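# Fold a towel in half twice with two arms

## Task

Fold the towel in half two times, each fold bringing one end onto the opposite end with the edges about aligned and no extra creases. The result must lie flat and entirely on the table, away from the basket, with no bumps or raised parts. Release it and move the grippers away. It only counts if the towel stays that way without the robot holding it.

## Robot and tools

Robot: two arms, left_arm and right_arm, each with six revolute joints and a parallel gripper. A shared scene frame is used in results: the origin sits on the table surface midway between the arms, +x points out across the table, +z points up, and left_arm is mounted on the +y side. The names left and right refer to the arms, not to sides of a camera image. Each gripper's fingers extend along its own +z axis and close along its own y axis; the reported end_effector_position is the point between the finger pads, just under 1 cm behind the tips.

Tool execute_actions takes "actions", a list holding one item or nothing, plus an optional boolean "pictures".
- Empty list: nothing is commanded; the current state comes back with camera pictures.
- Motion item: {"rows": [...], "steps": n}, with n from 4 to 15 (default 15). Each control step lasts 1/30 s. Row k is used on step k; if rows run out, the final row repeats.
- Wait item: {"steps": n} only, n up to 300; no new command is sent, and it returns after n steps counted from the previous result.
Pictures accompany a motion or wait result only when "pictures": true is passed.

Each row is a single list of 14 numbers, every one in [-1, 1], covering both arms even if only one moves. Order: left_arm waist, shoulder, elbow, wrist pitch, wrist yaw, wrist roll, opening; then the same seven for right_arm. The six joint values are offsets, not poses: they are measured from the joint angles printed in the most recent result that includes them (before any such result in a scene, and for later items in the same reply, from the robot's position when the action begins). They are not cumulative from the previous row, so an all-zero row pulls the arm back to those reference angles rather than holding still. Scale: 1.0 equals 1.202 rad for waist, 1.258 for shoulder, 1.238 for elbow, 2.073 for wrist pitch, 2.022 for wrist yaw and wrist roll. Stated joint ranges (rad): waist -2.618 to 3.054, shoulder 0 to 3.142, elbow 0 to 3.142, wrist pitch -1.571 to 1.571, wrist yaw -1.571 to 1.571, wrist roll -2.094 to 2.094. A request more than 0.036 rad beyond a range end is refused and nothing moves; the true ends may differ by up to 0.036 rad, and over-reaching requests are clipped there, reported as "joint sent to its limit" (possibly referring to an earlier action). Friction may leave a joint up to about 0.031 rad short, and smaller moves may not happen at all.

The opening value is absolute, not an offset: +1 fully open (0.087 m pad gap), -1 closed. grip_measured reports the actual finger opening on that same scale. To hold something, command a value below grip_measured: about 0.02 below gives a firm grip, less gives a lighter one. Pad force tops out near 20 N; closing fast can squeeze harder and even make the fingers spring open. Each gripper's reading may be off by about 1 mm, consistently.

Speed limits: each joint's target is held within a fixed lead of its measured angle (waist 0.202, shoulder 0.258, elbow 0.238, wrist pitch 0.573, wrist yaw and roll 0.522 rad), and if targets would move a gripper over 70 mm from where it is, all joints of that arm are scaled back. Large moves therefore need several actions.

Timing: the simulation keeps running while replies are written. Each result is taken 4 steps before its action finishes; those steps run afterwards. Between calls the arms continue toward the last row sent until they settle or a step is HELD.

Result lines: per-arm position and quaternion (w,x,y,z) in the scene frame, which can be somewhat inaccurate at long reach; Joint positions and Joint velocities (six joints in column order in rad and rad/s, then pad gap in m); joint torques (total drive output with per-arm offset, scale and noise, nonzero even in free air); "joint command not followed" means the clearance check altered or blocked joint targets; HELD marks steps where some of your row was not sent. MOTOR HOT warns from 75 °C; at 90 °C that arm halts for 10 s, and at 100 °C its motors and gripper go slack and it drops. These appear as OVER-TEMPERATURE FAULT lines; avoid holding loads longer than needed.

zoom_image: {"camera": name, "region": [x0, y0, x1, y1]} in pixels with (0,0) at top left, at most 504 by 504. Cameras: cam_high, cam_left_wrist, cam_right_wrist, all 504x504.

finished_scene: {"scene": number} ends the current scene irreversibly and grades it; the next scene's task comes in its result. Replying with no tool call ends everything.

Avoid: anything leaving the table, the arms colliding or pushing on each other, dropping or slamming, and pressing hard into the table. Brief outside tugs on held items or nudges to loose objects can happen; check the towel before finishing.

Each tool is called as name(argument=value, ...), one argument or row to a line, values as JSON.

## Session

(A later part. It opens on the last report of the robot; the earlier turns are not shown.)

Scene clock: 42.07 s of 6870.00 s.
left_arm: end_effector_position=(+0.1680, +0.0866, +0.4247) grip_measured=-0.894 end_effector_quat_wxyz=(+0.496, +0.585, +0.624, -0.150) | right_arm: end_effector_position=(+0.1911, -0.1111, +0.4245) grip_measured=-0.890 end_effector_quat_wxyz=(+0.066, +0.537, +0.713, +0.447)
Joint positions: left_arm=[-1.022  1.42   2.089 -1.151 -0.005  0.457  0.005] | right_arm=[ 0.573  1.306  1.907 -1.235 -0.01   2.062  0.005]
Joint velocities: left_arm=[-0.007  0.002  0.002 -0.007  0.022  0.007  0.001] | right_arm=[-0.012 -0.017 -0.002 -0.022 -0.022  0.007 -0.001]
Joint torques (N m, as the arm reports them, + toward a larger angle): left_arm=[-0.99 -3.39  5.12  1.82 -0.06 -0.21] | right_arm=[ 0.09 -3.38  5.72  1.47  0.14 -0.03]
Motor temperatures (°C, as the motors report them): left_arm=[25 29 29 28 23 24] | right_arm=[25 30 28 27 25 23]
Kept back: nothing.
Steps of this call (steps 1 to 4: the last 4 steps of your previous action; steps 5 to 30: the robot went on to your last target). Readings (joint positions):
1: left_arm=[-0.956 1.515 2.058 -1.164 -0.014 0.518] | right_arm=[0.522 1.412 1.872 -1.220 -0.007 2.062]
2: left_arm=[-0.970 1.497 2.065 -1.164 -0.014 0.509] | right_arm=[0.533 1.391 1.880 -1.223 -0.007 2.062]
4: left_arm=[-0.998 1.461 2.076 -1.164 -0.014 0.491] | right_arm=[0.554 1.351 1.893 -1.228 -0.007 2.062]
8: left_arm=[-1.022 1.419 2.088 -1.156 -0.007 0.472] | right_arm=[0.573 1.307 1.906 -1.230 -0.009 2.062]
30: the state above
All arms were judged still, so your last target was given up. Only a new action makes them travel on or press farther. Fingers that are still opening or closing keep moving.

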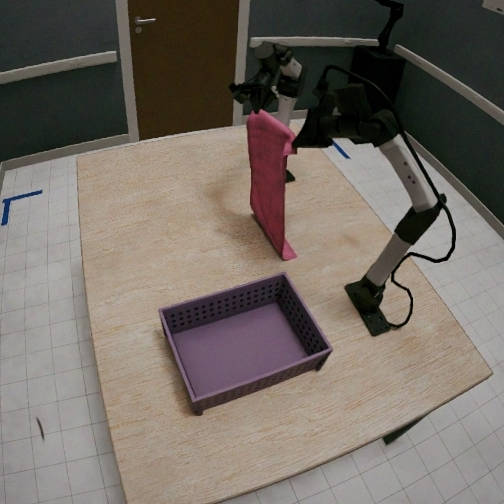

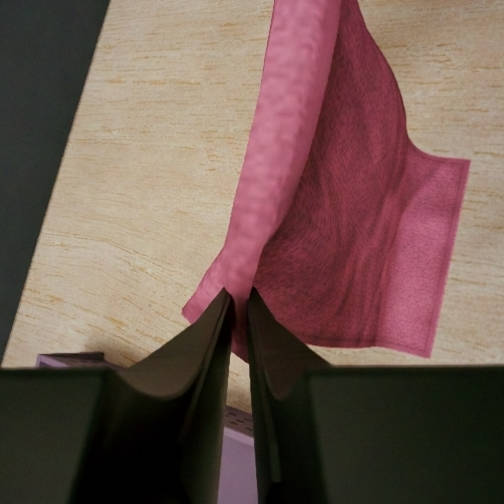

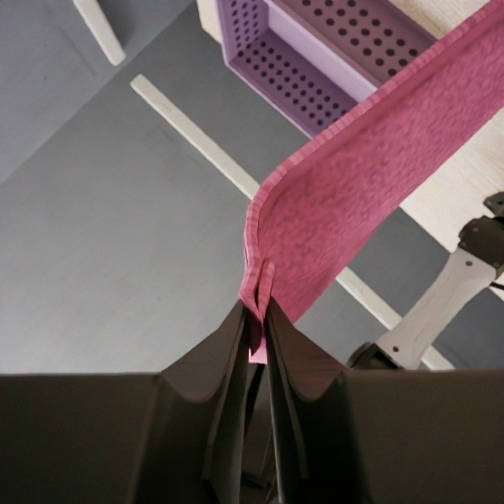

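execute_actions(
  actions=[
    {"rows":[[0.018,0.016,-0.005,0,0,0.008,-1,-0.012,0.02,-0.004,0.004,0,0,-1],[0.036,0.033,-0.011,0,0,0.016,-1,-0.024,0.039,-0.009,0.008,0,0,-1],[0.054,0.049,-0.016,0,0,0.024,-1,-0.036,0.059,-0.013,0.013,0,0,-1],[0.072,0.066,-0.021,0,0,0.032,-1,-0.048,0.079,-0.017,0.017,0,0,-1],[0.09,0.082,-0.026,0,0,0.04,-1,-0.059,0.098,-0.021,0.022,0,0,-1],[0.107,0.099,-0.032,0,0,0.048,-1,-0.07,0.118,-0.026,0.026,0,0,-1],[0.124,0.115,-0.037,0,0,0.056,-1,-0.081,0.138,-0.03,0.03,0,0,-1],[0.14,0.132,-0.042,0,0,0.064,-1,-0.091,0.157,-0.034,0.035,0,0,-1],[0.156,0.148,-0.047,0,0,0.072,-1,-0.101,0.177,-0.038,0.039,0,0,-1],[0.172,0.165,-0.053,0,0,0.08,-1,-0.11,0.197,-0.043,0.043,0,0,-1],[0.187,0.181,-0.058,0,0,0.088,-1,-0.119,0.216,-0.047,0.048,0,0,-1],[0.201,0.198,-0.063,0,0,0.096,-1,-0.128,0.236,-0.051,0.052,0,0,-1],[0.215,0.214,-0.068,0,0,0.104,-1,-0.136,0.256,-0.055,0.056,0,0,-1],[0.228,0.23,-0.074,0,0,0.112,-1,-0.144,0.273,-0.06,0.061,0,0,-1],[0.241,0.244,-0.079,-0.005,0,0.12,-1,-0.151,0.288,-0.064,0.068,0,0,-1]],"steps":15},
  ],
)

execute_actions(
  actions=[
    {"steps":22},
  ],
  pictures=true,
)

zoom_image(
  camera="cam_high",
  region=[180,110,360,290],
)

Scene clock: 42.97 s of 6870.00 s.
left_arm: end_effector_position=(+0.2510, +0.0872, +0.3575) grip_measured=-0.894 end_effector_quat_wxyz=(+0.427, +0.594, +0.679, -0.067) | right_arm: end_effector_position=(+0.2698, -0.0957, +0.3544) grip_measured=-0.890 end_effector_quat_wxyz=(+0.071, +0.599, +0.710, +0.364)
Joint positions: left_arm=[-0.842  1.591  2.056 -1.141  0.002  0.565  0.005] | right_arm=[ 0.461  1.511  1.88  -1.179 -0.017  2.062  0.005]
Joint velocities: left_arm=[ 0.535  0.691 -0.276  0.022 -0.066  0.432 -0.001] | right_arm=[-0.344  0.857 -0.203  0.212 -0.007 -0.007 -0.   ]
Joint torques (N m, as the arm reports them, + toward a larger angle): left_arm=[ 0.21 -4.82  4.03  1.71 -0.05 -0.03] | right_arm=[-1.09 -5.02  4.71  1.61  0.09 -0.05]
Motor temperatures (°C, as the motors report them): left_arm=[25 29 29 28 23 24] | right_arm=[25 30 28 27 25 23]
Steps of this call (steps 1 to 16: nothing new was sent; steps 17 to 27: the first 11 steps of this action). Readings (joint positions):
17: left_arm=[-1.021 1.421 2.089 -1.151 -0.004 0.458] | right_arm=[0.573 1.306 1.907 -1.235 -0.012 2.062]
18: left_arm=[-1.016 1.424 2.089 -1.150 -0.001 0.462] | right_arm=[0.572 1.309 1.907 -1.235 -0.015 2.062]
20: left_arm=[-0.987 1.440 2.089 -1.146 0.003 0.476] | right_arm=[0.555 1.326 1.907 -1.228 -0.018 2.062]
24: left_arm=[-0.902 1.518 2.082 -1.141 0.004 0.522] | right_arm=[0.500 1.421 1.901 -1.202 -0.019 2.062]
27: the state above

Scene clock: 43.70 s of 6870.00 s.
left_arm: end_effector_position=(+0.3029, +0.1026, +0.2823) grip_measured=-0.894 end_effector_quat_wxyz=(+0.336, +0.626, +0.704, -0.009) | right_arm: end_effector_position=(+0.3222, -0.0904, +0.2797) grip_measured=-0.890 end_effector_quat_wxyz=(+0.066, +0.638, +0.709, +0.293)
Joint positions: left_arm=[-0.736  1.735  1.998 -1.149 -0.007  0.69   0.005] | right_arm=[ 0.4    1.679  1.832 -1.114 -0.015  2.062  0.005]
Joint velocities: left_arm=[ 0.007  0.012  0.012 -0.037  0.037  0.022 -0.001] | right_arm=[-0.002  0.002  0.007 -0.066  0.037  0.007 -0.   ]
Joint torques (N m, as the arm reports them, + toward a larger angle): left_arm=[-0.25 -8.08  5.61  1.49  0.02 -0.08] | right_arm=[-1.14 -9.48  6.05  1.51  0.07 -0.02]
Motor temperatures (°C, as the motors report them): left_arm=[25 29 29 28 23 24] | right_arm=[25 30 28 27 25 23]
Kept back: nothing.
Steps of this call (steps 1 to 4: the last 4 steps of your previous action; steps 5 to 22: the robot went on to your last target). Readings (joint positions):
1: left_arm=[-0.823 1.616 2.048 -1.141 0.001 0.579] | right_arm=[0.450 1.541 1.872 -1.173 -0.017 2.062]
2: left_arm=[-0.805 1.640 2.039 -1.141 0.000 0.595] | right_arm=[0.439 1.570 1.865 -1.166 -0.017 2.062]
4: left_arm=[-0.771 1.686 2.023 -1.141 -0.001 0.626] | right_arm=[0.418 1.622 1.851 -1.150 -0.016 2.062]
8: left_arm=[-0.736 1.739 1.999 -1.147 -0.007 0.665] | right_arm=[0.400 1.678 1.832 -1.131 -0.015 2.062]
22: the state above

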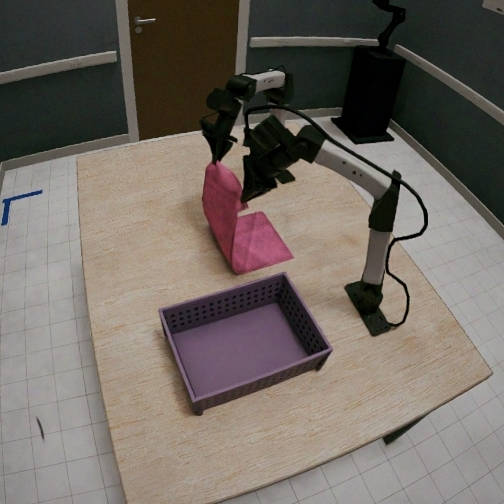

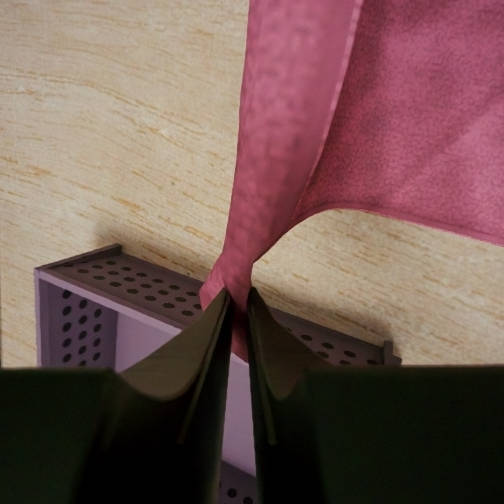

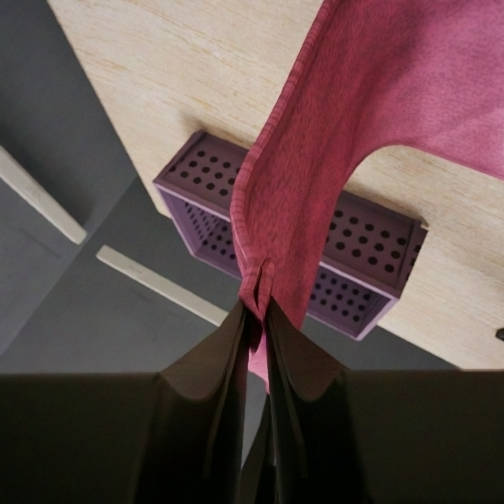

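Region (180, 110, 360, 290) of cam_high's 504x504 image, scaled by 2.800, with more detail than that image has.

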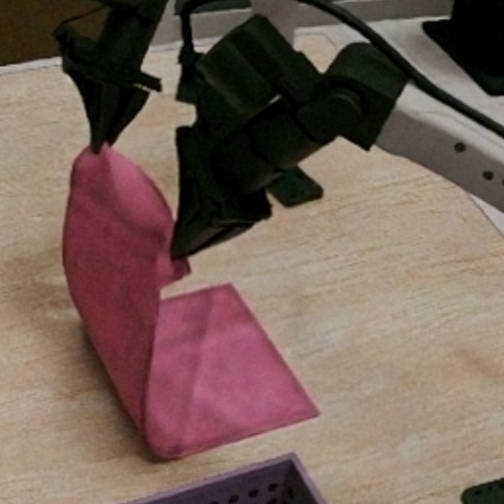

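execute_actions(
  actions=[
    {"rows":[[-0.007,0.009,-0.01,-0.005,0,0,-1,0.004,0.004,-0.014,-0.003,0,0,-1],[-0.013,0.018,-0.021,-0.01,0,0,-1,0.008,0.008,-0.028,-0.006,0,0,-1],[-0.02,0.027,-0.031,-0.015,0,0,-1,0.012,0.012,-0.041,-0.009,0,0,-1],[-0.027,0.036,-0.042,-0.02,0,0,-1,0.016,0.017,-0.055,-0.012,0,0,-1],[-0.033,0.045,-0.052,-0.025,0,0,-1,0.02,0.021,-0.069,-0.015,0,0,-1],[-0.04,0.054,-0.063,-0.03,0,-0.01,-1,0.024,0.025,-0.083,-0.018,0,0,-1],[-0.047,0.062,-0.073,-0.035,0,-0.01,-1,0.028,0.029,-0.096,-0.02,0,0,-1],[-0.053,0.071,-0.083,-0.04,0,-0.01,-1,0.032,0.033,-0.11,-0.023,0,0,-1],[-0.06,0.08,-0.094,-0.045,0,-0.02,-1,0.038,0.038,-0.124,-0.026,0,0,-1],[-0.067,0.089,-0.104,-0.05,0,-0.02,-1,0.044,0.044,-0.138,-0.029,0,0,-1],[-0.075,0.098,-0.115,-0.055,0,-0.02,-1,0.05,0.05,-0.151,-0.032,0,0,-1],[-0.084,0.107,-0.125,-0.062,0,-0.02,-1,0.055,0.055,-0.165,-0.035,0,0,-1]],"steps":15},
  ],
)

execute_actions(
  actions=[
    {"steps":10},
  ],
)

Scene clock: 44.53 s of 6870.00 s.
left_arm: end_effector_position=(+0.2778, +0.0906, +0.2171) grip_measured=-0.894 end_effector_quat_wxyz=(+0.236, +0.662, +0.711, -0.015) | right_arm: end_effector_position=(+0.2958, -0.0907, +0.2141) grip_measured=-0.890 end_effector_quat_wxyz=(+0.040, +0.642, +0.738, +0.205)
Joint positions: left_arm=[-0.799  1.811  1.908 -1.191 -0.007  0.673  0.005] | right_arm=[ 0.434  1.702  1.694 -1.141 -0.015  2.062  0.005]
Joint velocities: left_arm=[-0.247  0.452 -0.447 -0.227  0.022 -0.095  0.   ] | right_arm=[ 0.188  0.227 -0.501 -0.139 -0.037  0.007 -0.001]
Joint torques (N m, as the arm reports them, + toward a larger angle): left_arm=[-1.43 -6.94  4.38  1.04  0.03 -0.19] | right_arm=[ 0.62 -6.53  4.83  0.89  0.01 -0.1 ]
Motor temperatures (°C, as the motors report them): left_arm=[25 29 29 28 23 24] | right_arm=[25 31 28 27 25 23]
Steps of this call (steps 1 to 14: the robot went on to your last target; steps 15 to 25: the first 11 steps of this action). Readings (joint positions):
15: left_arm=[-0.736 1.735 1.998 -1.149 -0.007 0.692] | right_arm=[0.400 1.679 1.832 -1.113 -0.015 2.062]
16: left_arm=[-0.736 1.735 1.998 -1.149 -0.007 0.692] | right_arm=[0.400 1.679 1.829 -1.113 -0.015 2.062]
18: left_arm=[-0.741 1.737 1.993 -1.150 -0.007 0.692] | right_arm=[0.400 1.679 1.813 -1.113 -0.015 2.062]
22: left_arm=[-0.772 1.766 1.953 -1.166 -0.007 0.685] | right_arm=[0.415 1.683 1.745 -1.126 -0.015 2.062]
25: the state above

Scene clock: 44.87 s of 6870.00 s.
left_arm: end_effector_position=(+0.2549, +0.0966, +0.1721) grip_measured=-0.894 end_effector_quat_wxyz=(+0.146, +0.681, +0.717, -0.011) | right_arm: end_effector_position=(+0.2780, -0.0924, +0.1742) grip_measured=-0.890 end_effector_quat_wxyz=(+0.024, +0.642, +0.753, +0.143)
Joint positions: left_arm=[-0.831  1.874  1.852 -1.256 -0.007  0.66   0.005] | right_arm=[ 0.457  1.743  1.637 -1.174 -0.015  2.062  0.005]
Joint velocities: left_arm=[ 0.002 -0.017 -0.007  0.051 -0.022 -0.095 -0.   ] | right_arm=[-0.012 -0.002  0.017  0.007 -0.037  0.022  0.   ]
Joint torques (N m, as the arm reports them, + toward a larger angle): left_arm=[-1.   -9.23  5.43  0.83  0.07 -0.16] | right_arm=[ 0.31 -8.9   5.53  0.71  0.01  0.02]
Motor temperatures (°C, as the motors report them): left_arm=[25 29 29 28 23 24] | right_arm=[25 31 28 27 25 23]
Kept back: nothing.
Steps of this call (steps 1 to 4: the last 4 steps of your previous action; steps 5 to 10: the robot went on to your last target). Readings (joint positions):
1: left_arm=[-0.808 1.827 1.893 -1.202 -0.007 0.670] | right_arm=[0.441 1.710 1.676 -1.147 -0.015 2.062]
2: left_arm=[-0.816 1.842 1.879 -1.214 -0.007 0.667] | right_arm=[0.448 1.718 1.661 -1.153 -0.015 2.062]
4: left_arm=[-0.828 1.866 1.860 -1.235 -0.007 0.664] | right_arm=[0.455 1.735 1.642 -1.166 -0.015 2.062]
8: left_arm=[-0.831 1.874 1.852 -1.255 -0.007 0.661] | right_arm=[0.457 1.743 1.637 -1.174 -0.015 2.062]
10: the state above

Δ L −.21, −.006, −.39, .122, 0, −.14; R .165, −.03, −.384, .082.

execute_actions(
  actions=[
    {"rows":[[-0.014,0,-0.026,0.008,0,-0.009,-1,0.011,-0.003,-0.026,0.005,0,0,-1],[-0.028,0,-0.052,0.016,0,-0.019,-1,0.022,-0.006,-0.051,0.011,0,0,-1],[-0.042,0,-0.078,0.024,0,-0.028,-1,0.033,-0.009,-0.077,0.016,0,0,-1],[-0.056,0,-0.104,0.033,0,-0.037,-1,0.044,-0.012,-0.102,0.022,0,0,-1],[-0.07,0,-0.13,0.041,0,-0.047,-1,0.055,-0.015,-0.128,0.027,0,0,-1],[-0.084,0,-0.156,0.049,0,-0.056,-1,0.066,-0.018,-0.154,0.033,0,0,-1],[-0.098,0,-0.182,0.057,0,-0.065,-1,0.077,-0.021,-0.179,0.038,0,0,-1],[-0.112,0,-0.208,0.065,0,-0.075,-1,0.088,-0.024,-0.205,0.044,0,0,-1],[-0.126,0,-0.234,0.073,0,-0.084,-1,0.099,-0.027,-0.23,0.049,0,0,-1],[-0.14,0,-0.26,0.081,0,-0.093,-1,0.11,-0.03,-0.256,0.055,0,0,-1],[-0.154,0,-0.286,0.089,0,-0.103,-1,0.121,-0.033,-0.282,0.06,0,0,-1],[-0.168,0,-0.312,0.098,0,-0.112,-1,0.132,-0.036,-0.307,0.066,0,0,-1],[-0.182,0,-0.338,0.106,0,-0.121,-1,0.143,-0.039,-0.333,0.073,0,0,-1],[-0.196,-0.01,-0.364,0.116,0,-0.131,-1,0.154,-0.042,-0.358,0.08,0,0,-1],[-0.21,-0.01,-0.39,0.128,0,-0.14,-1,0.165,-0.042,-0.384,0.088,0,0,-1]],"steps":15},
  ],
)

execute_actions(
  actions=[
    {"steps":20},
  ],
  pictures=true,
)

Scene clock: 45.50 s of 6870.00 s.
left_arm: end_effector_position=(+0.1872, +0.0903, +0.1021) grip_measured=-0.894 end_effector_quat_wxyz=(+0.068, +0.695, +0.716, -0.012) | right_arm: end_effector_position=(+0.2088, -0.0950, +0.0925) grip_measured=-0.890 end_effector_quat_wxyz=(+0.000, +0.604, +0.796, +0.045)
Joint positions: left_arm=[-0.979  1.864  1.575 -1.145 -0.009  0.532  0.005] | right_arm=[ 0.57   1.738  1.358 -1.103 -0.014  2.062  0.005]
Joint velocities: left_arm=[-0.515 -0.007 -0.969  0.403 -0.022 -0.476 -0.   ] | right_arm=[ 0.379 -0.081 -0.945  0.286  0.022  0.051  0.   ]
Joint torques (N m, as the arm reports them, + toward a larger angle): left_arm=[-0.96 -8.04  4.9   0.83  0.06 -0.17] | right_arm=[  0.16 -11.5    4.8    0.47   0.02   0.01]
Motor temperatures (°C, as the motors report them): left_arm=[25 29 29 28 23 24] | right_arm=[25 31 28 27 25 23]
Steps of this call (steps 1 to 8: the robot went on to your last target; steps 9 to 19: the first 11 steps of this action). Readings (joint positions):
9: left_arm=[-0.831 1.874 1.852 -1.257 -0.007 0.657] | right_arm=[0.457 1.743 1.635 -1.174 -0.015 2.062]
10: left_arm=[-0.834 1.872 1.846 -1.251 -0.007 0.652] | right_arm=[0.458 1.743 1.627 -1.170 -0.014 2.062]
12: left_arm=[-0.850 1.866 1.808 -1.230 -0.009 0.634] | right_arm=[0.470 1.739 1.586 -1.155 -0.014 2.062]
16: left_arm=[-0.921 1.864 1.677 -1.182 -0.009 0.581] | right_arm=[0.526 1.739 1.456 -1.127 -0.014 2.062]
19: the state above

Scene clock: 46.17 s of 6870.00 s.
left_arm: end_effector_position=(+0.1411, +0.0877, +0.0554) grip_measured=-0.894 end_effector_quat_wxyz=(+0.041, +0.681, +0.731, -0.014) | right_arm: end_effector_position=(+0.1646, -0.0993, +0.0517) grip_measured=-0.890 end_effector_quat_wxyz=(-0.009, +0.572, +0.820, +0.012)
Joint positions: left_arm=[-1.083  1.864  1.387 -1.009 -0.004  0.386  0.005] | right_arm=[ 0.651  1.717  1.176 -1.007 -0.021  2.062  0.005]
Joint velocities: left_arm=[-0.007 -0.007 -0.002  0.022  0.037 -0.037 -0.001] | right_arm=[ 0.007 -0.017 -0.012 -0.037 -0.007 -0.007 -0.001]
Joint torques (N m, as the arm reports them, + toward a larger angle): left_arm=[-0.54 -8.61  4.65  0.77 -0.01 -0.15] | right_arm=[ -0.01 -10.6    4.49   0.4    0.06  -0.01]
Motor temperatures (°C, as the motors report them): left_arm=[25 29 29 28 23 24] | right_arm=[25 31 28 27 25 23]
Kept back: nothing.
Steps of this call (steps 1 to 4: the last 4 steps of your previous action; steps 5 to 20: the robot went on to your last target). Readings (joint positions):
1: left_arm=[-0.996 1.864 1.542 -1.130 -0.009 0.515] | right_arm=[0.583 1.735 1.326 -1.092 -0.014 2.062]
2: left_arm=[-1.013 1.864 1.511 -1.115 -0.009 0.497] | right_arm=[0.597 1.731 1.293 -1.082 -0.014 2.062]
4: left_arm=[-1.046 1.864 1.447 -1.079 -0.009 0.462] | right_arm=[0.623 1.721 1.231 -1.059 -0.015 2.062]
8: left_arm=[-1.083 1.864 1.388 -1.037 -0.004 0.417] | right_arm=[0.651 1.717 1.176 -1.032 -0.021 2.062]
20: the state above

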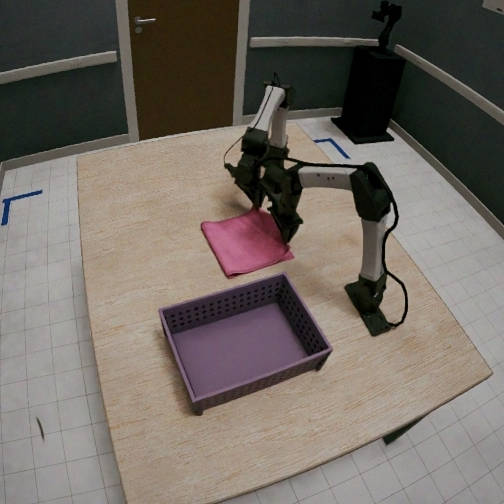

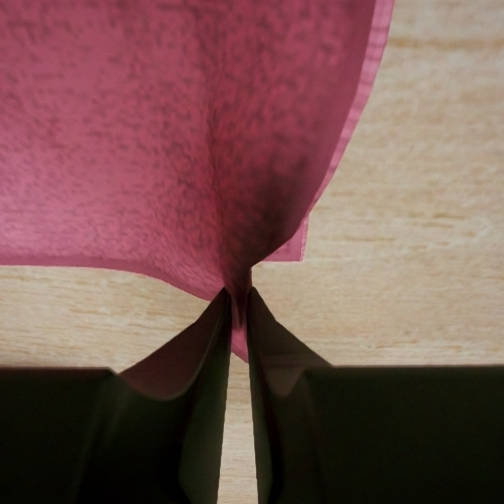

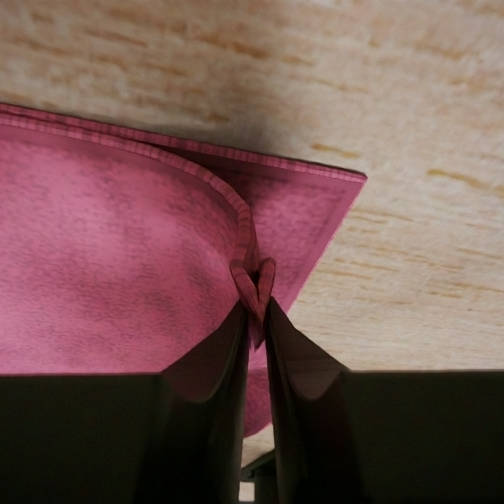

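execute_actions(
  actions=[
    {"rows":[[0,0,-0.02,0,0,0,-1,0,0,-0.025,0,0,0,-1],[0,0,-0.04,0,0,0,-1,0.01,0,-0.045,0,0,0,-1],[0,0,-0.04,0,0,0,-1,0.015,0,-0.045,0,0,0,-1],[0,0,-0.04,0,0,0,-1,0.015,0,-0.045,0,0,0,-1],[0,0,-0.04,0,0,0,-1,0.015,0,-0.045,0,0,0,-1],[0,0,-0.04,0,0,0,-1,0.015,0,-0.045,0,0,0,-1],[0,0,-0.04,0,0,0,-0.85,0.015,0,-0.045,0,0,0,-0.85],[0,0,-0.04,0,0,0,-0.7,0.015,0,-0.045,0,0,0,-0.7],[0,0,-0.04,0,0,0,-0.55,0.015,0,-0.045,0,0,0,-0.55],[0,0,-0.04,0,0,0,-0.4,0.015,0,-0.045,0,0,0,-0.4],[0,0,-0.04,0,0,0,-0.25,0.015,0,-0.045,0,0,0,-0.25],[0,0,-0.04,0,0,0,-0.1,0.015,0,-0.045,0,0,0,-0.1],[0,0,-0.04,0,0,0,0.1,0.015,0,-0.045,0,0,0,0.1],[0,0,-0.04,0,0,0,0.3,0.015,0,-0.045,0,0,0,0.3]],"steps":15},
  ],
)

execute_actions(
  actions=[
    {"rows":[[0,0,0,0,0,0,0.3,0,0,0,0,0,0,0.3],[0,-0.02,0,0,0,0,0.3,0,-0.02,0,0,0,0,0.3],[0,-0.04,0,0,0,0,0.3,0,-0.04,0,0,0,0,0.3],[0,-0.07,0,-0.01,0,0,0.3,0,-0.06,0,-0.01,0,0,0.3],[0,-0.1,0,-0.02,0,0,0.3,0,-0.08,0,-0.02,0,0,0.3],[0,-0.14,0,-0.04,0,0,0.3,0,-0.1,0,-0.03,0,0,0.3],[-0.02,-0.18,-0.02,-0.06,0,0,0.3,0,-0.12,0,-0.04,0,0,0.3],[-0.04,-0.23,-0.04,-0.08,0,0,0.3,0,-0.14,0,-0.05,0,0,0.5],[-0.06,-0.28,-0.07,-0.1,0,0,0.3,0,-0.15,0,-0.06,0,0,0.7],[-0.08,-0.33,-0.1,-0.12,0,0,0.3,0,-0.15,0,-0.07,0,0,1],[-0.1,-0.4,-0.14,-0.14,0,0,0.3,0,-0.15,0,-0.07,0,0,1]],"steps":15},
  ],
)

execute_actions(
  actions=[
    {"steps":14},
  ],
  pictures=true,
)

zoom_image(
  camera="cam_high",
  region=[190,170,320,290],
)

Scene clock: 47.20 s of 6870.00 s.
left_arm: end_effector_position=(+0.1378, +0.0941, +0.0499) grip_measured=-0.334 end_effector_quat_wxyz=(+0.030, +0.681, +0.732, -0.010) | right_arm: end_effector_position=(+0.1544, -0.1062, +0.0421) grip_measured=-0.334 end_effector_quat_wxyz=(-0.012, +0.569, +0.822, -0.005)
Joint positions: left_arm=[-1.083  1.864  1.363 -1.006 -0.004  0.385  0.029] | right_arm=[ 0.659  1.717  1.138 -1.004 -0.023  2.062  0.029]
Joint velocities: left_arm=[ 0.002 -0.007 -0.007 -0.022 -0.022 -0.066  0.146] | right_arm=[-0.007  0.002 -0.012  0.007 -0.051 -0.066  0.147]
Joint torques (N m, as the arm reports them, + toward a larger angle): left_arm=[-0.5  -8.39  4.2   0.61  0.01 -0.08] | right_arm=[ 0.26 -8.35  4.34  0.29  0.03 -0.02]
Motor temperatures (°C, as the motors report them): left_arm=[25 29 29 28 23 24] | right_arm=[25 31 28 27 25 23]
Steps of this call (steps 1 to 15: the robot went on to your last target; steps 16 to 20: nothing new was sent; steps 21 to 31: the first 11 steps of this action). Readings (joint positions):
21: left_arm=[-1.083 1.864 1.387 -1.008 -0.004 0.385] | right_arm=[0.651 1.717 1.175 -1.007 -0.021 2.062]
22: left_arm=[-1.083 1.864 1.384 -1.007 -0.004 0.385] | right_arm=[0.651 1.717 1.169 -1.005 -0.021 2.062]
24: left_arm=[-1.083 1.864 1.373 -1.006 -0.004 0.385] | right_arm=[0.653 1.717 1.150 -1.004 -0.021 2.062]
28: left_arm=[-1.083 1.864 1.363 -1.006 -0.004 0.385] | right_arm=[0.659 1.717 1.138 -1.004 -0.023 2.062]
31: the state above

Scene clock: 47.70 s of 6870.00 s.
left_arm: end_effector_position=(+0.1084, +0.1175, +0.1342) grip_measured=+0.300 end_effector_quat_wxyz=(+0.121, +0.696, +0.706, -0.047) | right_arm: end_effector_position=(+0.1483, -0.1132, +0.0897) grip_measured=+0.946 end_effector_quat_wxyz=(-0.007, +0.568, +0.822, +0.046)
Joint positions: left_arm=[-1.142  1.509  1.301 -1.102 -0.006  0.385  0.057] | right_arm=[ 0.659  1.545  1.138 -1.075 -0.023  2.062  0.085]
Joint velocities: left_arm=[-0.676 -1.995 -0.755 -0.579  0.037 -0.051 -0.001] | right_arm=[ 0.002 -0.418 -0.007 -0.418  0.051  0.022  0.073]
Joint torques (N m, as the arm reports them, + toward a larger angle): left_arm=[-0.74 -5.13  3.66  0.44  0.07 -0.05] | right_arm=[-0.48 -5.87  5.73  0.39  0.08  0.01]
Motor temperatures (°C, as the motors report them): left_arm=[25 30 29 28 23 24] | right_arm=[25 31 28 27 25 23]
Steps of this call (steps 1 to 4: the last 4 steps of your previous action; steps 5 to 15: the first 11 steps of this action, its rows measured from where the robot was after step 4). Readings (joint positions):
4: left_arm=[-1.083 1.864 1.363 -1.006 -0.004 0.385] | right_arm=[0.659 1.717 1.138 -1.004 -0.023 2.062]
5: left_arm=[-1.083 1.864 1.363 -1.006 -0.004 0.385] | right_arm=[0.659 1.717 1.138 -1.004 -0.023 2.062]
6: left_arm=[-1.083 1.863 1.363 -1.006 -0.004 0.385] | right_arm=[0.659 1.717 1.138 -1.004 -0.023 2.062]
8: left_arm=[-1.083 1.846 1.363 -1.007 -0.004 0.385] | right_arm=[0.659 1.707 1.138 -1.005 -0.023 2.062]
12: left_arm=[-1.090 1.706 1.356 -1.043 -0.005 0.385] | right_arm=[0.659 1.617 1.138 -1.032 -0.023 2.062]
15: the state above

Scene clock: 48.17 s of 6870.00 s.
left_arm: end_effector_position=(+0.0702, +0.1743, +0.1448) grip_measured=+0.300 end_effector_quat_wxyz=(+0.075, +0.720, +0.690, -0.033) | right_arm: end_effector_position=(+0.1395, -0.1233, +0.0912) grip_measured=+0.988 end_effector_quat_wxyz=(-0.009, +0.569, +0.822, +0.024)
Joint positions: left_arm=[-1.199  1.347  1.211 -1.271 -0.001  0.385  0.057] | right_arm=[ 0.659  1.533  1.138 -1.13  -0.023  2.062  0.087]
Joint velocities: left_arm=[-0.012 -0.002  0.002 -0.022 -0.007 -0.007 -0.001] | right_arm=[-0.002 -0.007 -0.017 -0.037 -0.051 -0.007 -0.   ]
Joint torques (N m, as the arm reports them, + toward a larger angle): left_arm=[-0.9  -3.3   4.48  0.62 -0.02 -0.09] | right_arm=[-0.35 -6.77  6.12  0.28  0.    0.01]
Motor temperatures (°C, as the motors report them): left_arm=[25 30 29 28 23 24] | right_arm=[25 31 28 27 25 23]
Kept back: nothing.
Steps of this call (steps 1 to 4: the last 4 steps of your previous action; steps 5 to 14: the robot went on to your last target). Readings (joint positions):
1: left_arm=[-1.165 1.444 1.277 -1.128 -0.006 0.385] | right_arm=[0.659 1.535 1.138 -1.088 -0.023 2.062]
2: left_arm=[-1.184 1.389 1.257 -1.160 -0.004 0.385] | right_arm=[0.659 1.533 1.138 -1.099 -0.023 2.062]
4: left_arm=[-1.199 1.336 1.240 -1.215 -0.001 0.385] | right_arm=[0.659 1.533 1.138 -1.112 -0.023 2.062]
8: left_arm=[-1.199 1.341 1.218 -1.254 -0.001 0.385] | right_arm=[0.659 1.533 1.138 -1.125 -0.023 2.062]
14: the state above

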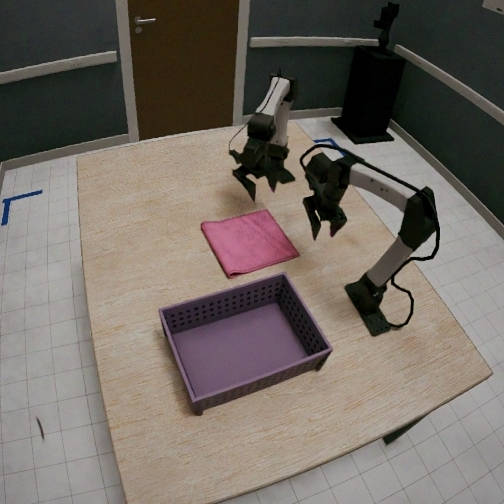

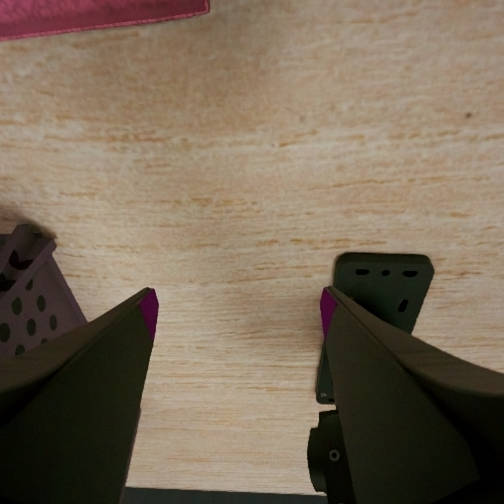

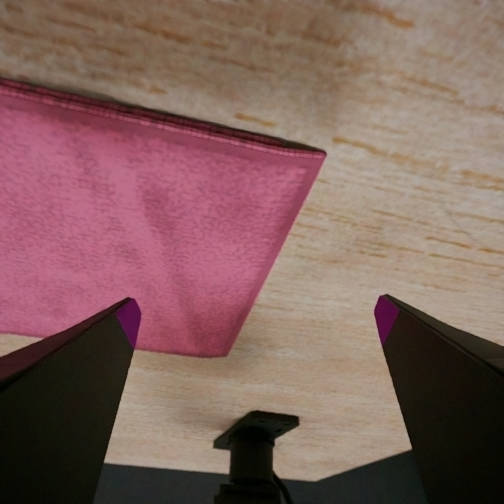

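Region (190, 170, 320, 290) of cam_high's 504x504 image, scaled by 3.877, with more detail than that image has; it fills the top 465 rows of this view, and the rest is white.

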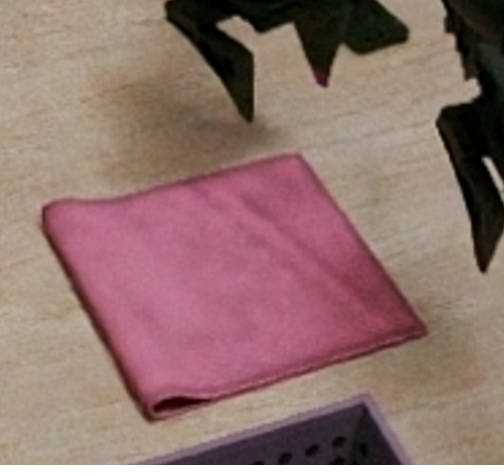

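execute_actions(
  actions=[
    {"rows":[[0,0.03,0.05,0,0,0,0.1,-0.03,0.02,0.04,-0.01,0.015,0,0.8],[0,0.07,0.1,-0.01,0,0.01,0.1,-0.06,0.05,0.085,-0.02,0.015,0,0.6],[0,0.12,0.16,-0.01,0,0.02,0.1,-0.09,0.08,0.13,-0.03,0.015,0,0.4],[0.01,0.17,0.22,-0.02,0,0.04,0.1,-0.12,0.12,0.18,-0.04,0.015,0,0.2],[0.03,0.22,0.28,-0.02,0,0.06,0.1,-0.15,0.16,0.23,-0.05,0.015,0,0.1],[0.06,0.27,0.34,-0.03,0,0.08,0.1,-0.18,0.2,0.28,-0.06,0.015,0,0.1],[0.1,0.33,0.4,-0.03,0,0.1,0.1,-0.2,0.24,0.33,-0.07,0.015,0,0.1],[0.14,0.39,0.46,-0.04,0,0.12,0.1,-0.22,0.28,0.38,-0.08,0.015,0,0.1],[0.18,0.45,0.52,-0.05,0,0.14,0.1,-0.23,0.32,0.43,-0.09,0.015,0,0.1],[0.23,0.51,0.58,-0.055,0,0.16,0.1,-0.23,0.36,0.48,-0.09,0.015,0,0.1],[0.28,0.57,0.63,-0.055,0,0.175,0.1,-0.23,0.4,0.53,-0.09,0.015,0,0.1],[0.32,0.63,0.68,-0.055,0,0.175,0.1,-0.23,0.44,0.58,-0.09,0.015,0,0.1],[0.36,0.69,0.72,-0.055,0,0.175,0.1,-0.23,0.48,0.62,-0.09,0.015,0,0.1],[0.39,0.74,0.75,-0.055,0,0.175,0.1,-0.23,0.52,0.66,-0.09,0.015,0,0.1],[0.413,0.785,0.765,-0.055,0,0.175,0.1,-0.23,0.555,0.685,-0.09,0.015,0,0.1]],"steps":15},
  ],
)

execute_actions(
  actions=[
    {"steps":24},
  ],
  pictures=true,
)

Scene clock: 49.03 s of 6870.00 s.
left_arm: end_effector_position=(+0.1879, +0.0642, +0.1684) grip_measured=+0.100 end_effector_quat_wxyz=(+0.110, +0.719, +0.685, -0.031) | right_arm: end_effector_position=(+0.2942, -0.1166, +0.1140) grip_measured=+0.100 end_effector_quat_wxyz=(+0.009, +0.674, +0.738, +0.037)
Joint positions: left_arm=[-1.01   1.877  1.854 -1.319  0.01   0.578  0.048] | right_arm=[ 0.39   1.922  1.682 -1.253 -0.001  2.062  0.048]
Joint velocities: left_arm=[ 1.223  1.785  1.556 -0.007 -0.066  0.74   0.001] | right_arm=[-0.325  1.507  1.79  -0.388  0.11  -0.007 -0.   ]
Joint torques (N m, as the arm reports them, + toward a larger angle): left_arm=[ 1.31 -7.62  5.46  0.55 -0.06 -0.02] | right_arm=[ 0.93 -8.83  6.17  0.38  0.01  0.1 ]
Motor temperatures (°C, as the motors report them): left_arm=[25 29 29 28 23 24] | right_arm=[25 31 28 27 25 23]
Steps of this call (steps 1 to 15: the robot went on to your last target; steps 16 to 26: the first 11 steps of this action). Readings (joint positions):
16: left_arm=[-1.199 1.350 1.218 -1.277 -0.001 0.385] | right_arm=[0.656 1.534 1.143 -1.135 -0.022 2.062]
17: left_arm=[-1.199 1.364 1.241 -1.288 -0.001 0.386] | right_arm=[0.646 1.541 1.160 -1.147 -0.021 2.062]
19: left_arm=[-1.199 1.436 1.348 -1.312 -0.001 0.403] | right_arm=[0.595 1.588 1.245 -1.179 -0.018 2.062]
23: left_arm=[-1.133 1.679 1.656 -1.320 0.008 0.497] | right_arm=[0.455 1.768 1.497 -1.219 -0.010 2.062]
26: the state above

Scene clock: 49.83 s of 6870.00 s.
left_arm: end_effector_position=(+0.3227, +0.1089, +0.0672) grip_measured=+0.100 end_effector_quat_wxyz=(+0.010, +0.665, +0.747, +0.003) | right_arm: end_effector_position=(+0.3425, -0.0914, +0.0653) grip_measured=+0.100 end_effector_quat_wxyz=(+0.002, +0.678, +0.735, +0.002)
Joint positions: left_arm=[-0.696  2.334  2.145 -1.362 -0.006  0.729  0.048] | right_arm=[ 0.38   2.235  1.968 -1.299  0.002  2.062  0.048]
Joint velocities: left_arm=[-0.022 -0.002  0.002  0.037  0.037  0.007  0.001] | right_arm=[-0.012 -0.007 -0.027 -0.037  0.007  0.081  0.   ]
Joint torques (N m, as the arm reports them, + toward a larger angle): left_arm=[ -0.94 -11.83   6.6    0.38   0.11   0.  ] | right_arm=[  0.06 -13.93   7.21   0.18   0.06   0.  ]
Motor temperatures (°C, as the motors report them): left_arm=[25 30 29 27 23 24] | right_arm=[25 32 28 27 25 23]
Kept back: nothing.
Steps of this call (steps 1 to 4: the last 4 steps of your previous action; steps 5 to 24: the robot went on to your last target). Readings (joint positions):
1: left_arm=[-0.966 1.938 1.906 -1.320 0.010 0.600] | right_arm=[0.382 1.974 1.742 -1.262 0.001 2.062]
2: left_arm=[-0.923 1.998 1.955 -1.321 0.010 0.617] | right_arm=[0.380 2.026 1.801 -1.268 0.002 2.062]
4: left_arm=[-0.839 2.112 2.042 -1.321 0.009 0.644] | right_arm=[0.380 2.124 1.906 -1.274 0.002 2.062]
8: left_arm=[-0.708 2.303 2.133 -1.323 0.001 0.690] | right_arm=[0.380 2.225 1.960 -1.275 0.002 2.062]
24: the state above

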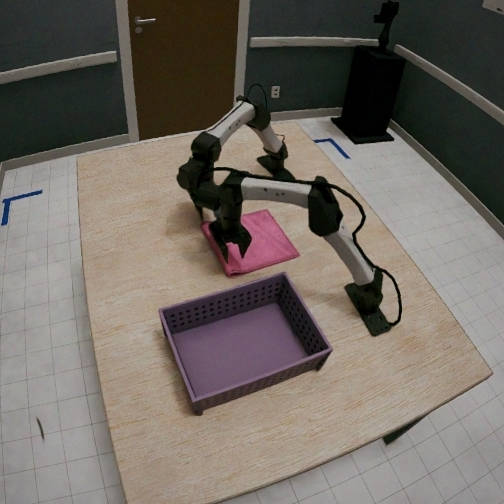

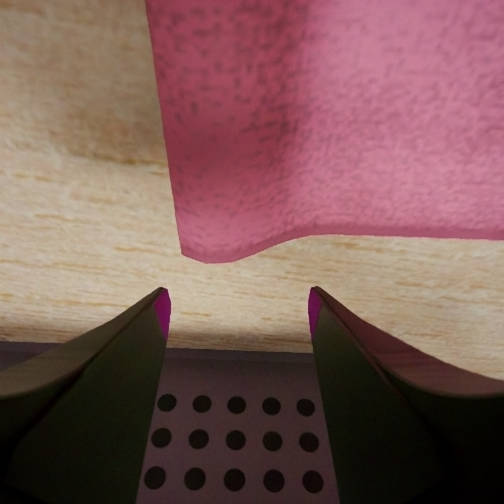

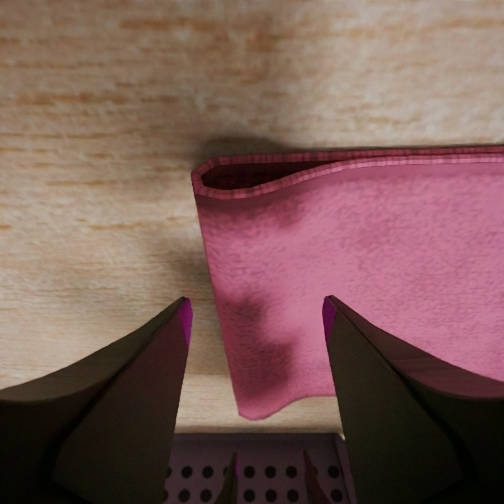

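execute_actions(
  actions=[],
)

Scene clock: 50.33 s of 6870.00 s.
left_arm: end_effector_position=(+0.3226, +0.1091, +0.0672) grip_measured=+0.100 end_effector_quat_wxyz=(+0.009, +0.665, +0.747, +0.003) | right_arm: end_effector_position=(+0.3424, -0.0915, +0.0652) grip_measured=+0.100 end_effector_quat_wxyz=(+0.002, +0.678, +0.735, +0.002)
Joint positions: left_arm=[-0.696  2.334  2.145 -1.363 -0.006  0.73   0.048] | right_arm=[ 0.38   2.235  1.968 -1.299  0.002  2.062  0.048]
Joint velocities: left_arm=[-0.012 -0.012 -0.002  0.037  0.051 -0.051 -0.001] | right_arm=[-0.012  0.002  0.002 -0.022  0.037 -0.022  0.   ]
Joint torques (N m, as the arm reports them, + toward a larger angle): left_arm=[ -1.02 -11.69   6.5    0.33   0.08   0.04] | right_arm=[ -0.31 -13.91   7.37   0.17   0.09  -0.02]
Motor temperatures (°C, as the motors report them): left_arm=[25 30 29 27 23 24] | right_arm=[25 32 28 27 25 23]
Kept back: nothing.
Steps of this call (steps 1 to 15: the robot went on to your last target). Readings (joint positions):
1: left_arm=[-0.696 2.334 2.145 -1.362 -0.006 0.729] | right_arm=[0.380 2.235 1.968 -1.299 0.002 2.062]
2: left_arm=[-0.696 2.334 2.145 -1.362 -0.006 0.729] | right_arm=[0.380 2.235 1.968 -1.299 0.002 2.062]
4: left_arm=[-0.696 2.334 2.145 -1.363 -0.006 0.730] | right_arm=[0.380 2.235 1.968 -1.299 0.002 2.062]
8: left_arm=[-0.696 2.334 2.145 -1.363 -0.006 0.730] | right_arm=[0.380 2.235 1.968 -1.299 0.002 2.062]
15: the state above

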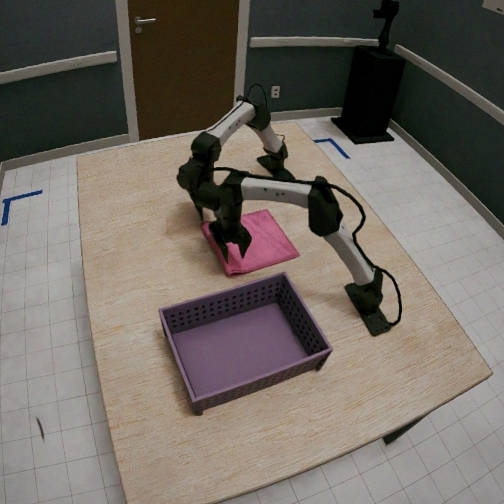

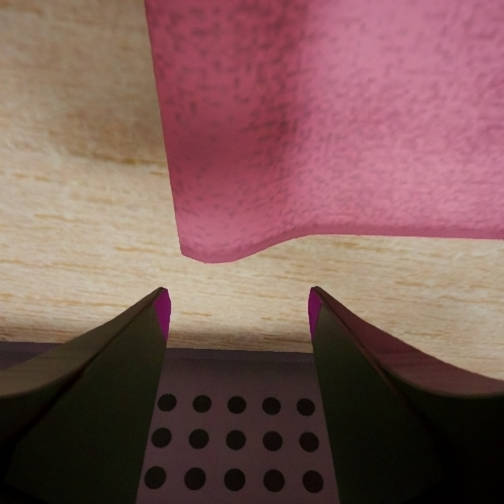

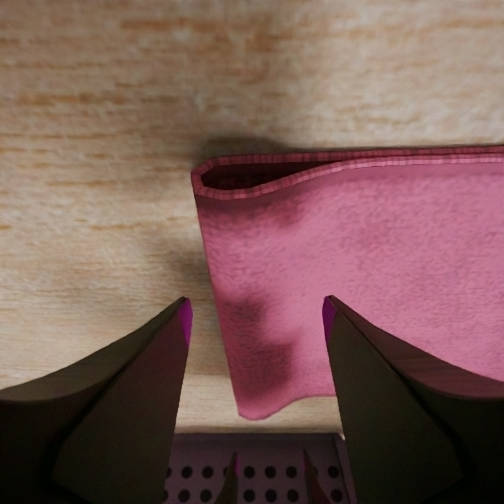

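execute_actions(
  actions=[
    {"rows":[[0.005,0.005,-0.01,0.008,0,0,0.1,0,0.004,-0.012,0.009,0,0,0.1],[0.01,0.01,-0.02,0.016,0,0,0.1,-0.004,0.008,-0.023,0.018,0,0,0.1],[0.015,0.015,-0.03,0.025,0,0,0.1,-0.008,0.012,-0.035,0.027,0,0,0.1],[0.015,0.02,-0.04,0.033,0,0,0.1,-0.008,0.016,-0.046,0.036,0,0,0.1],[0.015,0.025,-0.05,0.041,0,0,0.1,-0.008,0.02,-0.058,0.045,0,0,0.1],[0.015,0.03,-0.06,0.049,0,0,0.1,-0.008,0.025,-0.069,0.055,0,0,0.1],[0.015,0.036,-0.071,0.057,0,0,0.1,-0.008,0.029,-0.081,0.064,0,0,0.1],[0.015,0.041,-0.082,0.066,0,0,0.1,-0.008,0.033,-0.092,0.073,0,0,0.1],[0.015,0.046,-0.092,0.074,0,0,0.1,-0.008,0.037,-0.104,0.082,0,0,0.1],[0.015,0.051,-0.102,0.082,0,0,0.1,-0.008,0.041,-0.115,0.091,0,0,0.1]]},
  ],
)

execute_actions(
  actions=[
    {"steps":15},
  ],
  pictures=true,
)

Scene clock: 51.07 s of 6870.00 s.
left_arm: end_effector_position=(+0.3271, +0.1099, +0.0339) grip_measured=+0.100 end_effector_quat_wxyz=(+0.006, +0.662, +0.749, +0.003) | right_arm: end_effector_position=(+0.3414, -0.0921, +0.0299) grip_measured=+0.100 end_effector_quat_wxyz=(+0.001, +0.678, +0.735, -0.002)
Joint positions: left_arm=[-0.687  2.361  2.059 -1.257 -0.006  0.73   0.048] | right_arm=[ 0.38   2.254  1.859 -1.18   0.002  2.062  0.048]
Joint velocities: left_arm=[-0.022  0.256 -0.305  0.344  0.007  0.007  0.   ] | right_arm=[ 0.022  0.217 -0.31   0.359  0.007  0.051 -0.001]
Joint torques (N m, as the arm reports them, + toward a larger angle): left_arm=[  0.32 -10.75   4.42   0.63   0.06  -0.07] | right_arm=[ -1.33 -11.77   4.79   0.46   0.03   0.01]
Motor temperatures (°C, as the motors report them): left_arm=[25 31 29 27 23 24] | right_arm=[25 32 28 27 25 23]
Steps of this call (steps 1 to 11: the robot went on to your last target; steps 12 to 22: the first 11 steps of this action). Readings (joint positions):
12: left_arm=[-0.696 2.334 2.145 -1.363 -0.006 0.730] | right_arm=[0.380 2.235 1.968 -1.299 0.002 2.062]
13: left_arm=[-0.696 2.334 2.145 -1.362 -0.006 0.730] | right_arm=[0.380 2.235 1.967 -1.296 0.002 2.062]
15: left_arm=[-0.694 2.334 2.139 -1.348 -0.006 0.730] | right_arm=[0.380 2.235 1.954 -1.279 0.002 2.062]
19: left_arm=[-0.689 2.341 2.097 -1.299 -0.006 0.730] | right_arm=[0.380 2.238 1.899 -1.226 0.002 2.062]
22: the state above

Scene clock: 51.57 s of 6870.00 s.
left_arm: end_effector_position=(+0.3264, +0.1109, +0.0186) grip_measured=+0.100 end_effector_quat_wxyz=(-0.004, +0.662, +0.749, +0.004) | right_arm: end_effector_position=(+0.3423, -0.0911, +0.0165) grip_measured=+0.100 end_effector_quat_wxyz=(-0.001, +0.678, +0.735, -0.004)
Joint positions: left_arm=[-0.687  2.386  2.039 -1.232 -0.007  0.73   0.048] | right_arm=[ 0.38   2.275  1.841 -1.146  0.     2.062  0.048]
Joint velocities: left_arm=[ 0.012 -0.007 -0.002  0.022  0.022  0.007 -0.001] | right_arm=[ 0.002 -0.017 -0.007 -0.022 -0.037  0.022 -0.001]
Joint torques (N m, as the arm reports them, + toward a larger angle): left_arm=[  0.24 -11.3    4.45   0.77   0.09  -0.09] | right_arm=[ -1.09 -12.88   4.64   0.58   0.02  -0.01]
Motor temperatures (°C, as the motors report them): left_arm=[25 31 29 27 23 24] | right_arm=[25 32 28 27 25 23]
Kept back: nothing.
Steps of this call (steps 1 to 4: the last 4 steps of your previous action; steps 5 to 15: the robot went on to your last target). Readings (joint positions):
1: left_arm=[-0.687 2.371 2.051 -1.248 -0.006 0.730] | right_arm=[0.380 2.261 1.851 -1.170 0.002 2.062]
2: left_arm=[-0.687 2.379 2.045 -1.241 -0.006 0.730] | right_arm=[0.380 2.268 1.845 -1.162 0.002 2.062]
4: left_arm=[-0.687 2.388 2.039 -1.234 -0.007 0.730] | right_arm=[0.380 2.275 1.841 -1.150 0.001 2.062]
8: left_arm=[-0.687 2.386 2.039 -1.232 -0.007 0.730] | right_arm=[0.380 2.275 1.841 -1.147 0.000 2.062]
15: the state above

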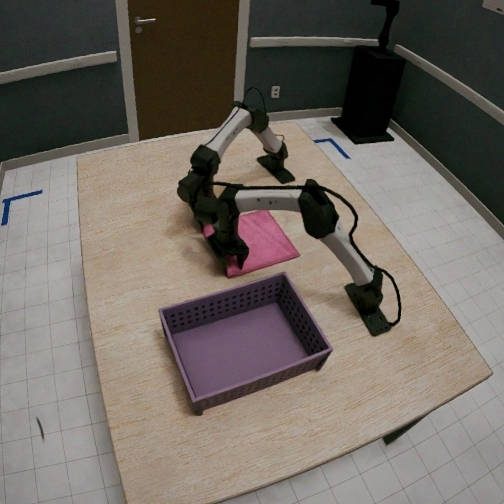

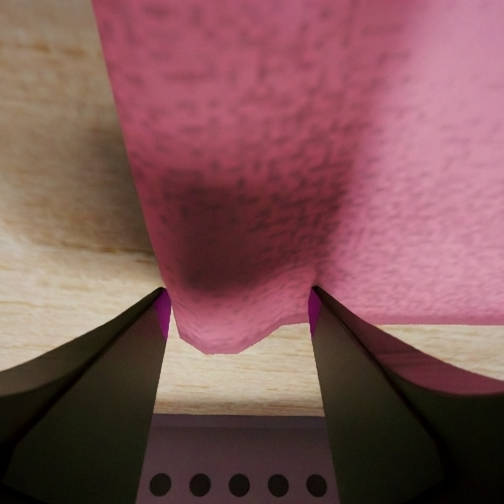

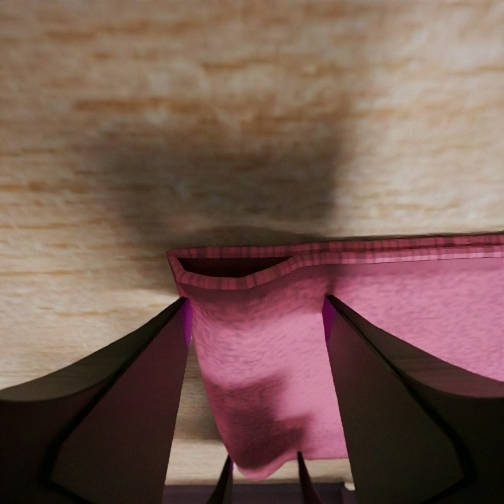

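Press and close.

execute_actions(
  actions=[
    {"rows":[[0,0.01,0,0.01,0,0,0.1,0,0.01,0,0.01,0,0,0.1],[0,0.02,0,0.01,0,0,0.1,0,0.02,0,0.01,0,0,0.1],[0,0.03,0,0.01,0,0,0.1,0,0.03,0,0.01,0,0,0.1],[0,0.035,0,0.01,0,0,0.1,0,0.035,0,0.01,0,0,0.1],[0,0.035,0,0.01,0,0,0,0,0.035,0,0.01,0,0,0],[0,0.035,0,0.01,0,0,-0.1,0,0.035,0,0.01,0,0,-0.1],[0,0.035,0,0.01,0,0,-0.2,0,0.035,0,0.01,0,0,-0.2],[0,0.035,0,0.01,0,0,-0.3,0,0.035,0,0.01,0,0,-0.3],[0,0.035,0,0.01,0,0,-0.4,0,0.035,0,0.01,0,0,-0.4],[0,0.035,0,0.01,0,0,-0.5,0,0.035,0,0.01,0,0,-0.5],[0,0.035,0,0.01,0,0,-0.6,0,0.035,0,0.01,0,0,-0.6],[0,0.035,0,0.01,0,0,-0.7,0,0.035,0,0.01,0,0,-0.7],[0,0.035,0,0.01,0,0,-0.8,0,0.035,0,0.01,0,0,-0.8],[0,0.035,0,0.01,0,0,-0.9,0,0.035,0,0.01,0,0,-0.9],[0,0.035,0,0.01,0,0,-1,0,0.035,0,0.01,0,0,-1]]},
  ],
)

execute_actions(
  actions=[
    {"steps":20},
  ],
  pictures=true,
)

Scene clock: 52.23 s of 6870.00 s.
left_arm: end_effector_position=(+0.3241, +0.1118, +0.0172) grip_measured=-0.543 end_effector_quat_wxyz=(-0.010, +0.662, +0.749, +0.001) | right_arm: end_effector_position=(+0.3409, -0.0894, +0.0157) grip_measured=-0.545 end_effector_quat_wxyz=(-0.008, +0.678, +0.735, -0.004)
Joint positions: left_arm=[-0.687  2.39   2.039 -1.239 -0.003  0.73   0.02 ] | right_arm=[ 0.38   2.278  1.841 -1.146 -0.012  2.062  0.02 ]
Joint velocities: left_arm=[ 0.012 -0.007  0.007  0.037 -0.125 -0.007 -0.097] | right_arm=[ 0.017  0.002 -0.032  0.007 -0.066  0.007 -0.096]
Joint torques (N m, as the arm reports them, + toward a larger angle): left_arm=[-0.49 -9.39  5.78  0.69  0.1  -0.06] | right_arm=[ -0.48 -10.24   6.03   0.43   0.32  -0.05]
Motor temperatures (°C, as the motors report them): left_arm=[25 31 29 27 23 24] | right_arm=[25 33 28 26 25 23]
Steps of this call (steps 1 to 9: the robot went on to your last target; steps 10 to 20: the first 11 steps of this action). Readings (joint positions):
10: left_arm=[-0.687 2.386 2.039 -1.232 -0.007 0.730] | right_arm=[0.380 2.275 1.841 -1.146 0.000 2.062]
11: left_arm=[-0.687 2.386 2.039 -1.232 -0.007 0.730] | right_arm=[0.380 2.275 1.841 -1.146 0.000 2.062]
13: left_arm=[-0.687 2.387 2.039 -1.232 -0.007 0.730] | right_arm=[0.380 2.275 1.841 -1.146 0.000 2.062]
17: left_arm=[-0.687 2.390 2.039 -1.238 -0.003 0.730] | right_arm=[0.380 2.278 1.841 -1.146 -0.006 2.062]
20: the state above

Scene clock: 52.90 s of 6870.00 s.
left_arm: end_effector_position=(+0.3274, +0.1120, +0.0187) grip_measured=-0.799 end_effector_quat_wxyz=(-0.005, +0.662, +0.749, +0.008) | right_arm: end_effector_position=(+0.3408, -0.0887, +0.0158) grip_measured=-0.749 end_effector_quat_wxyz=(-0.009, +0.678, +0.735, -0.003)
Joint positions: left_arm=[-0.687  2.39   2.045 -1.236 -0.016  0.73   0.009] | right_arm=[ 0.38   2.278  1.841 -1.145 -0.016  2.062  0.011]
Joint velocities: left_arm=[-0.007  0.007 -0.012 -0.037  0.022  0.007  0.   ] | right_arm=[-0.022  0.007 -0.017  0.037 -0.022  0.037 -0.001]
Joint torques (N m, as the arm reports them, + toward a larger angle): left_arm=[-0.55 -9.49  5.46  0.69  0.13 -0.04] | right_arm=[ -0.46 -10.2    5.81   0.45   0.21   0.  ]
Motor temperatures (°C, as the motors report them): left_arm=[25 31 29 27 23 24] | right_arm=[25 33 28 26 25 23]
Kept back: nothing.
Steps of this call (steps 1 to 4: the last 4 steps of your previous action; steps 5 to 20: the robot went on to your last target). Readings (joint positions):
1: left_arm=[-0.687 2.390 2.039 -1.237 -0.006 0.730] | right_arm=[0.380 2.278 1.841 -1.146 -0.014 2.062]
2: left_arm=[-0.687 2.390 2.040 -1.236 -0.010 0.730] | right_arm=[0.380 2.278 1.841 -1.146 -0.015 2.062]
4: left_arm=[-0.687 2.390 2.045 -1.236 -0.015 0.730] | right_arm=[0.380 2.278 1.841 -1.145 -0.016 2.062]
8: left_arm=[-0.687 2.390 2.045 -1.236 -0.016 0.730] | right_arm=[0.380 2.278 1.841 -1.145 -0.016 2.062]
20: the state above

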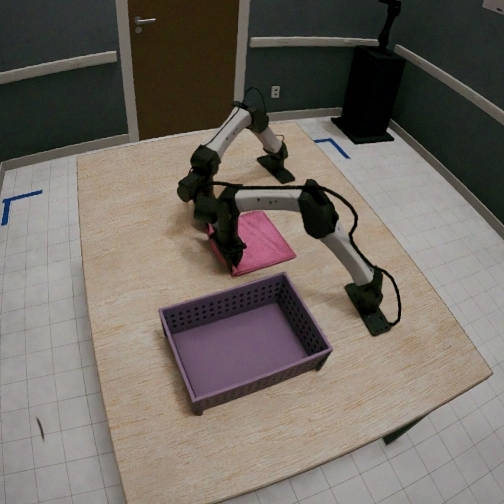

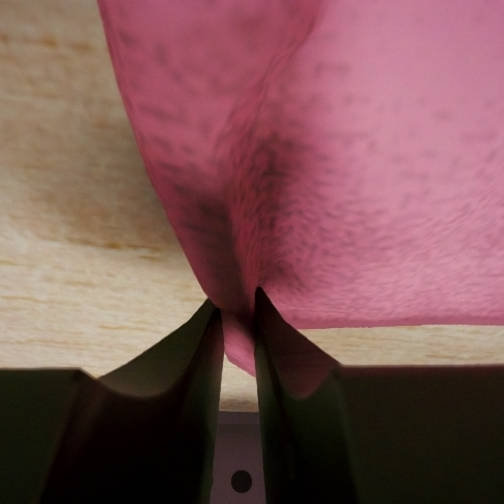

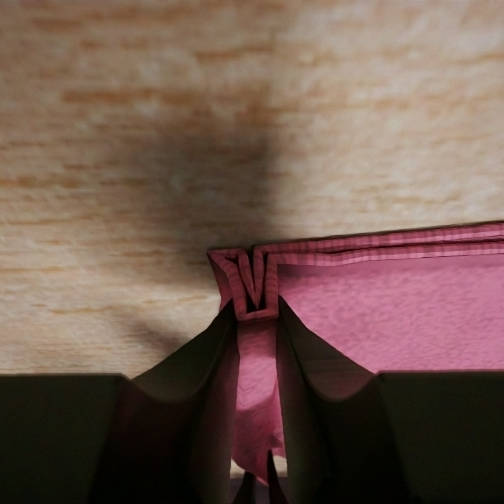

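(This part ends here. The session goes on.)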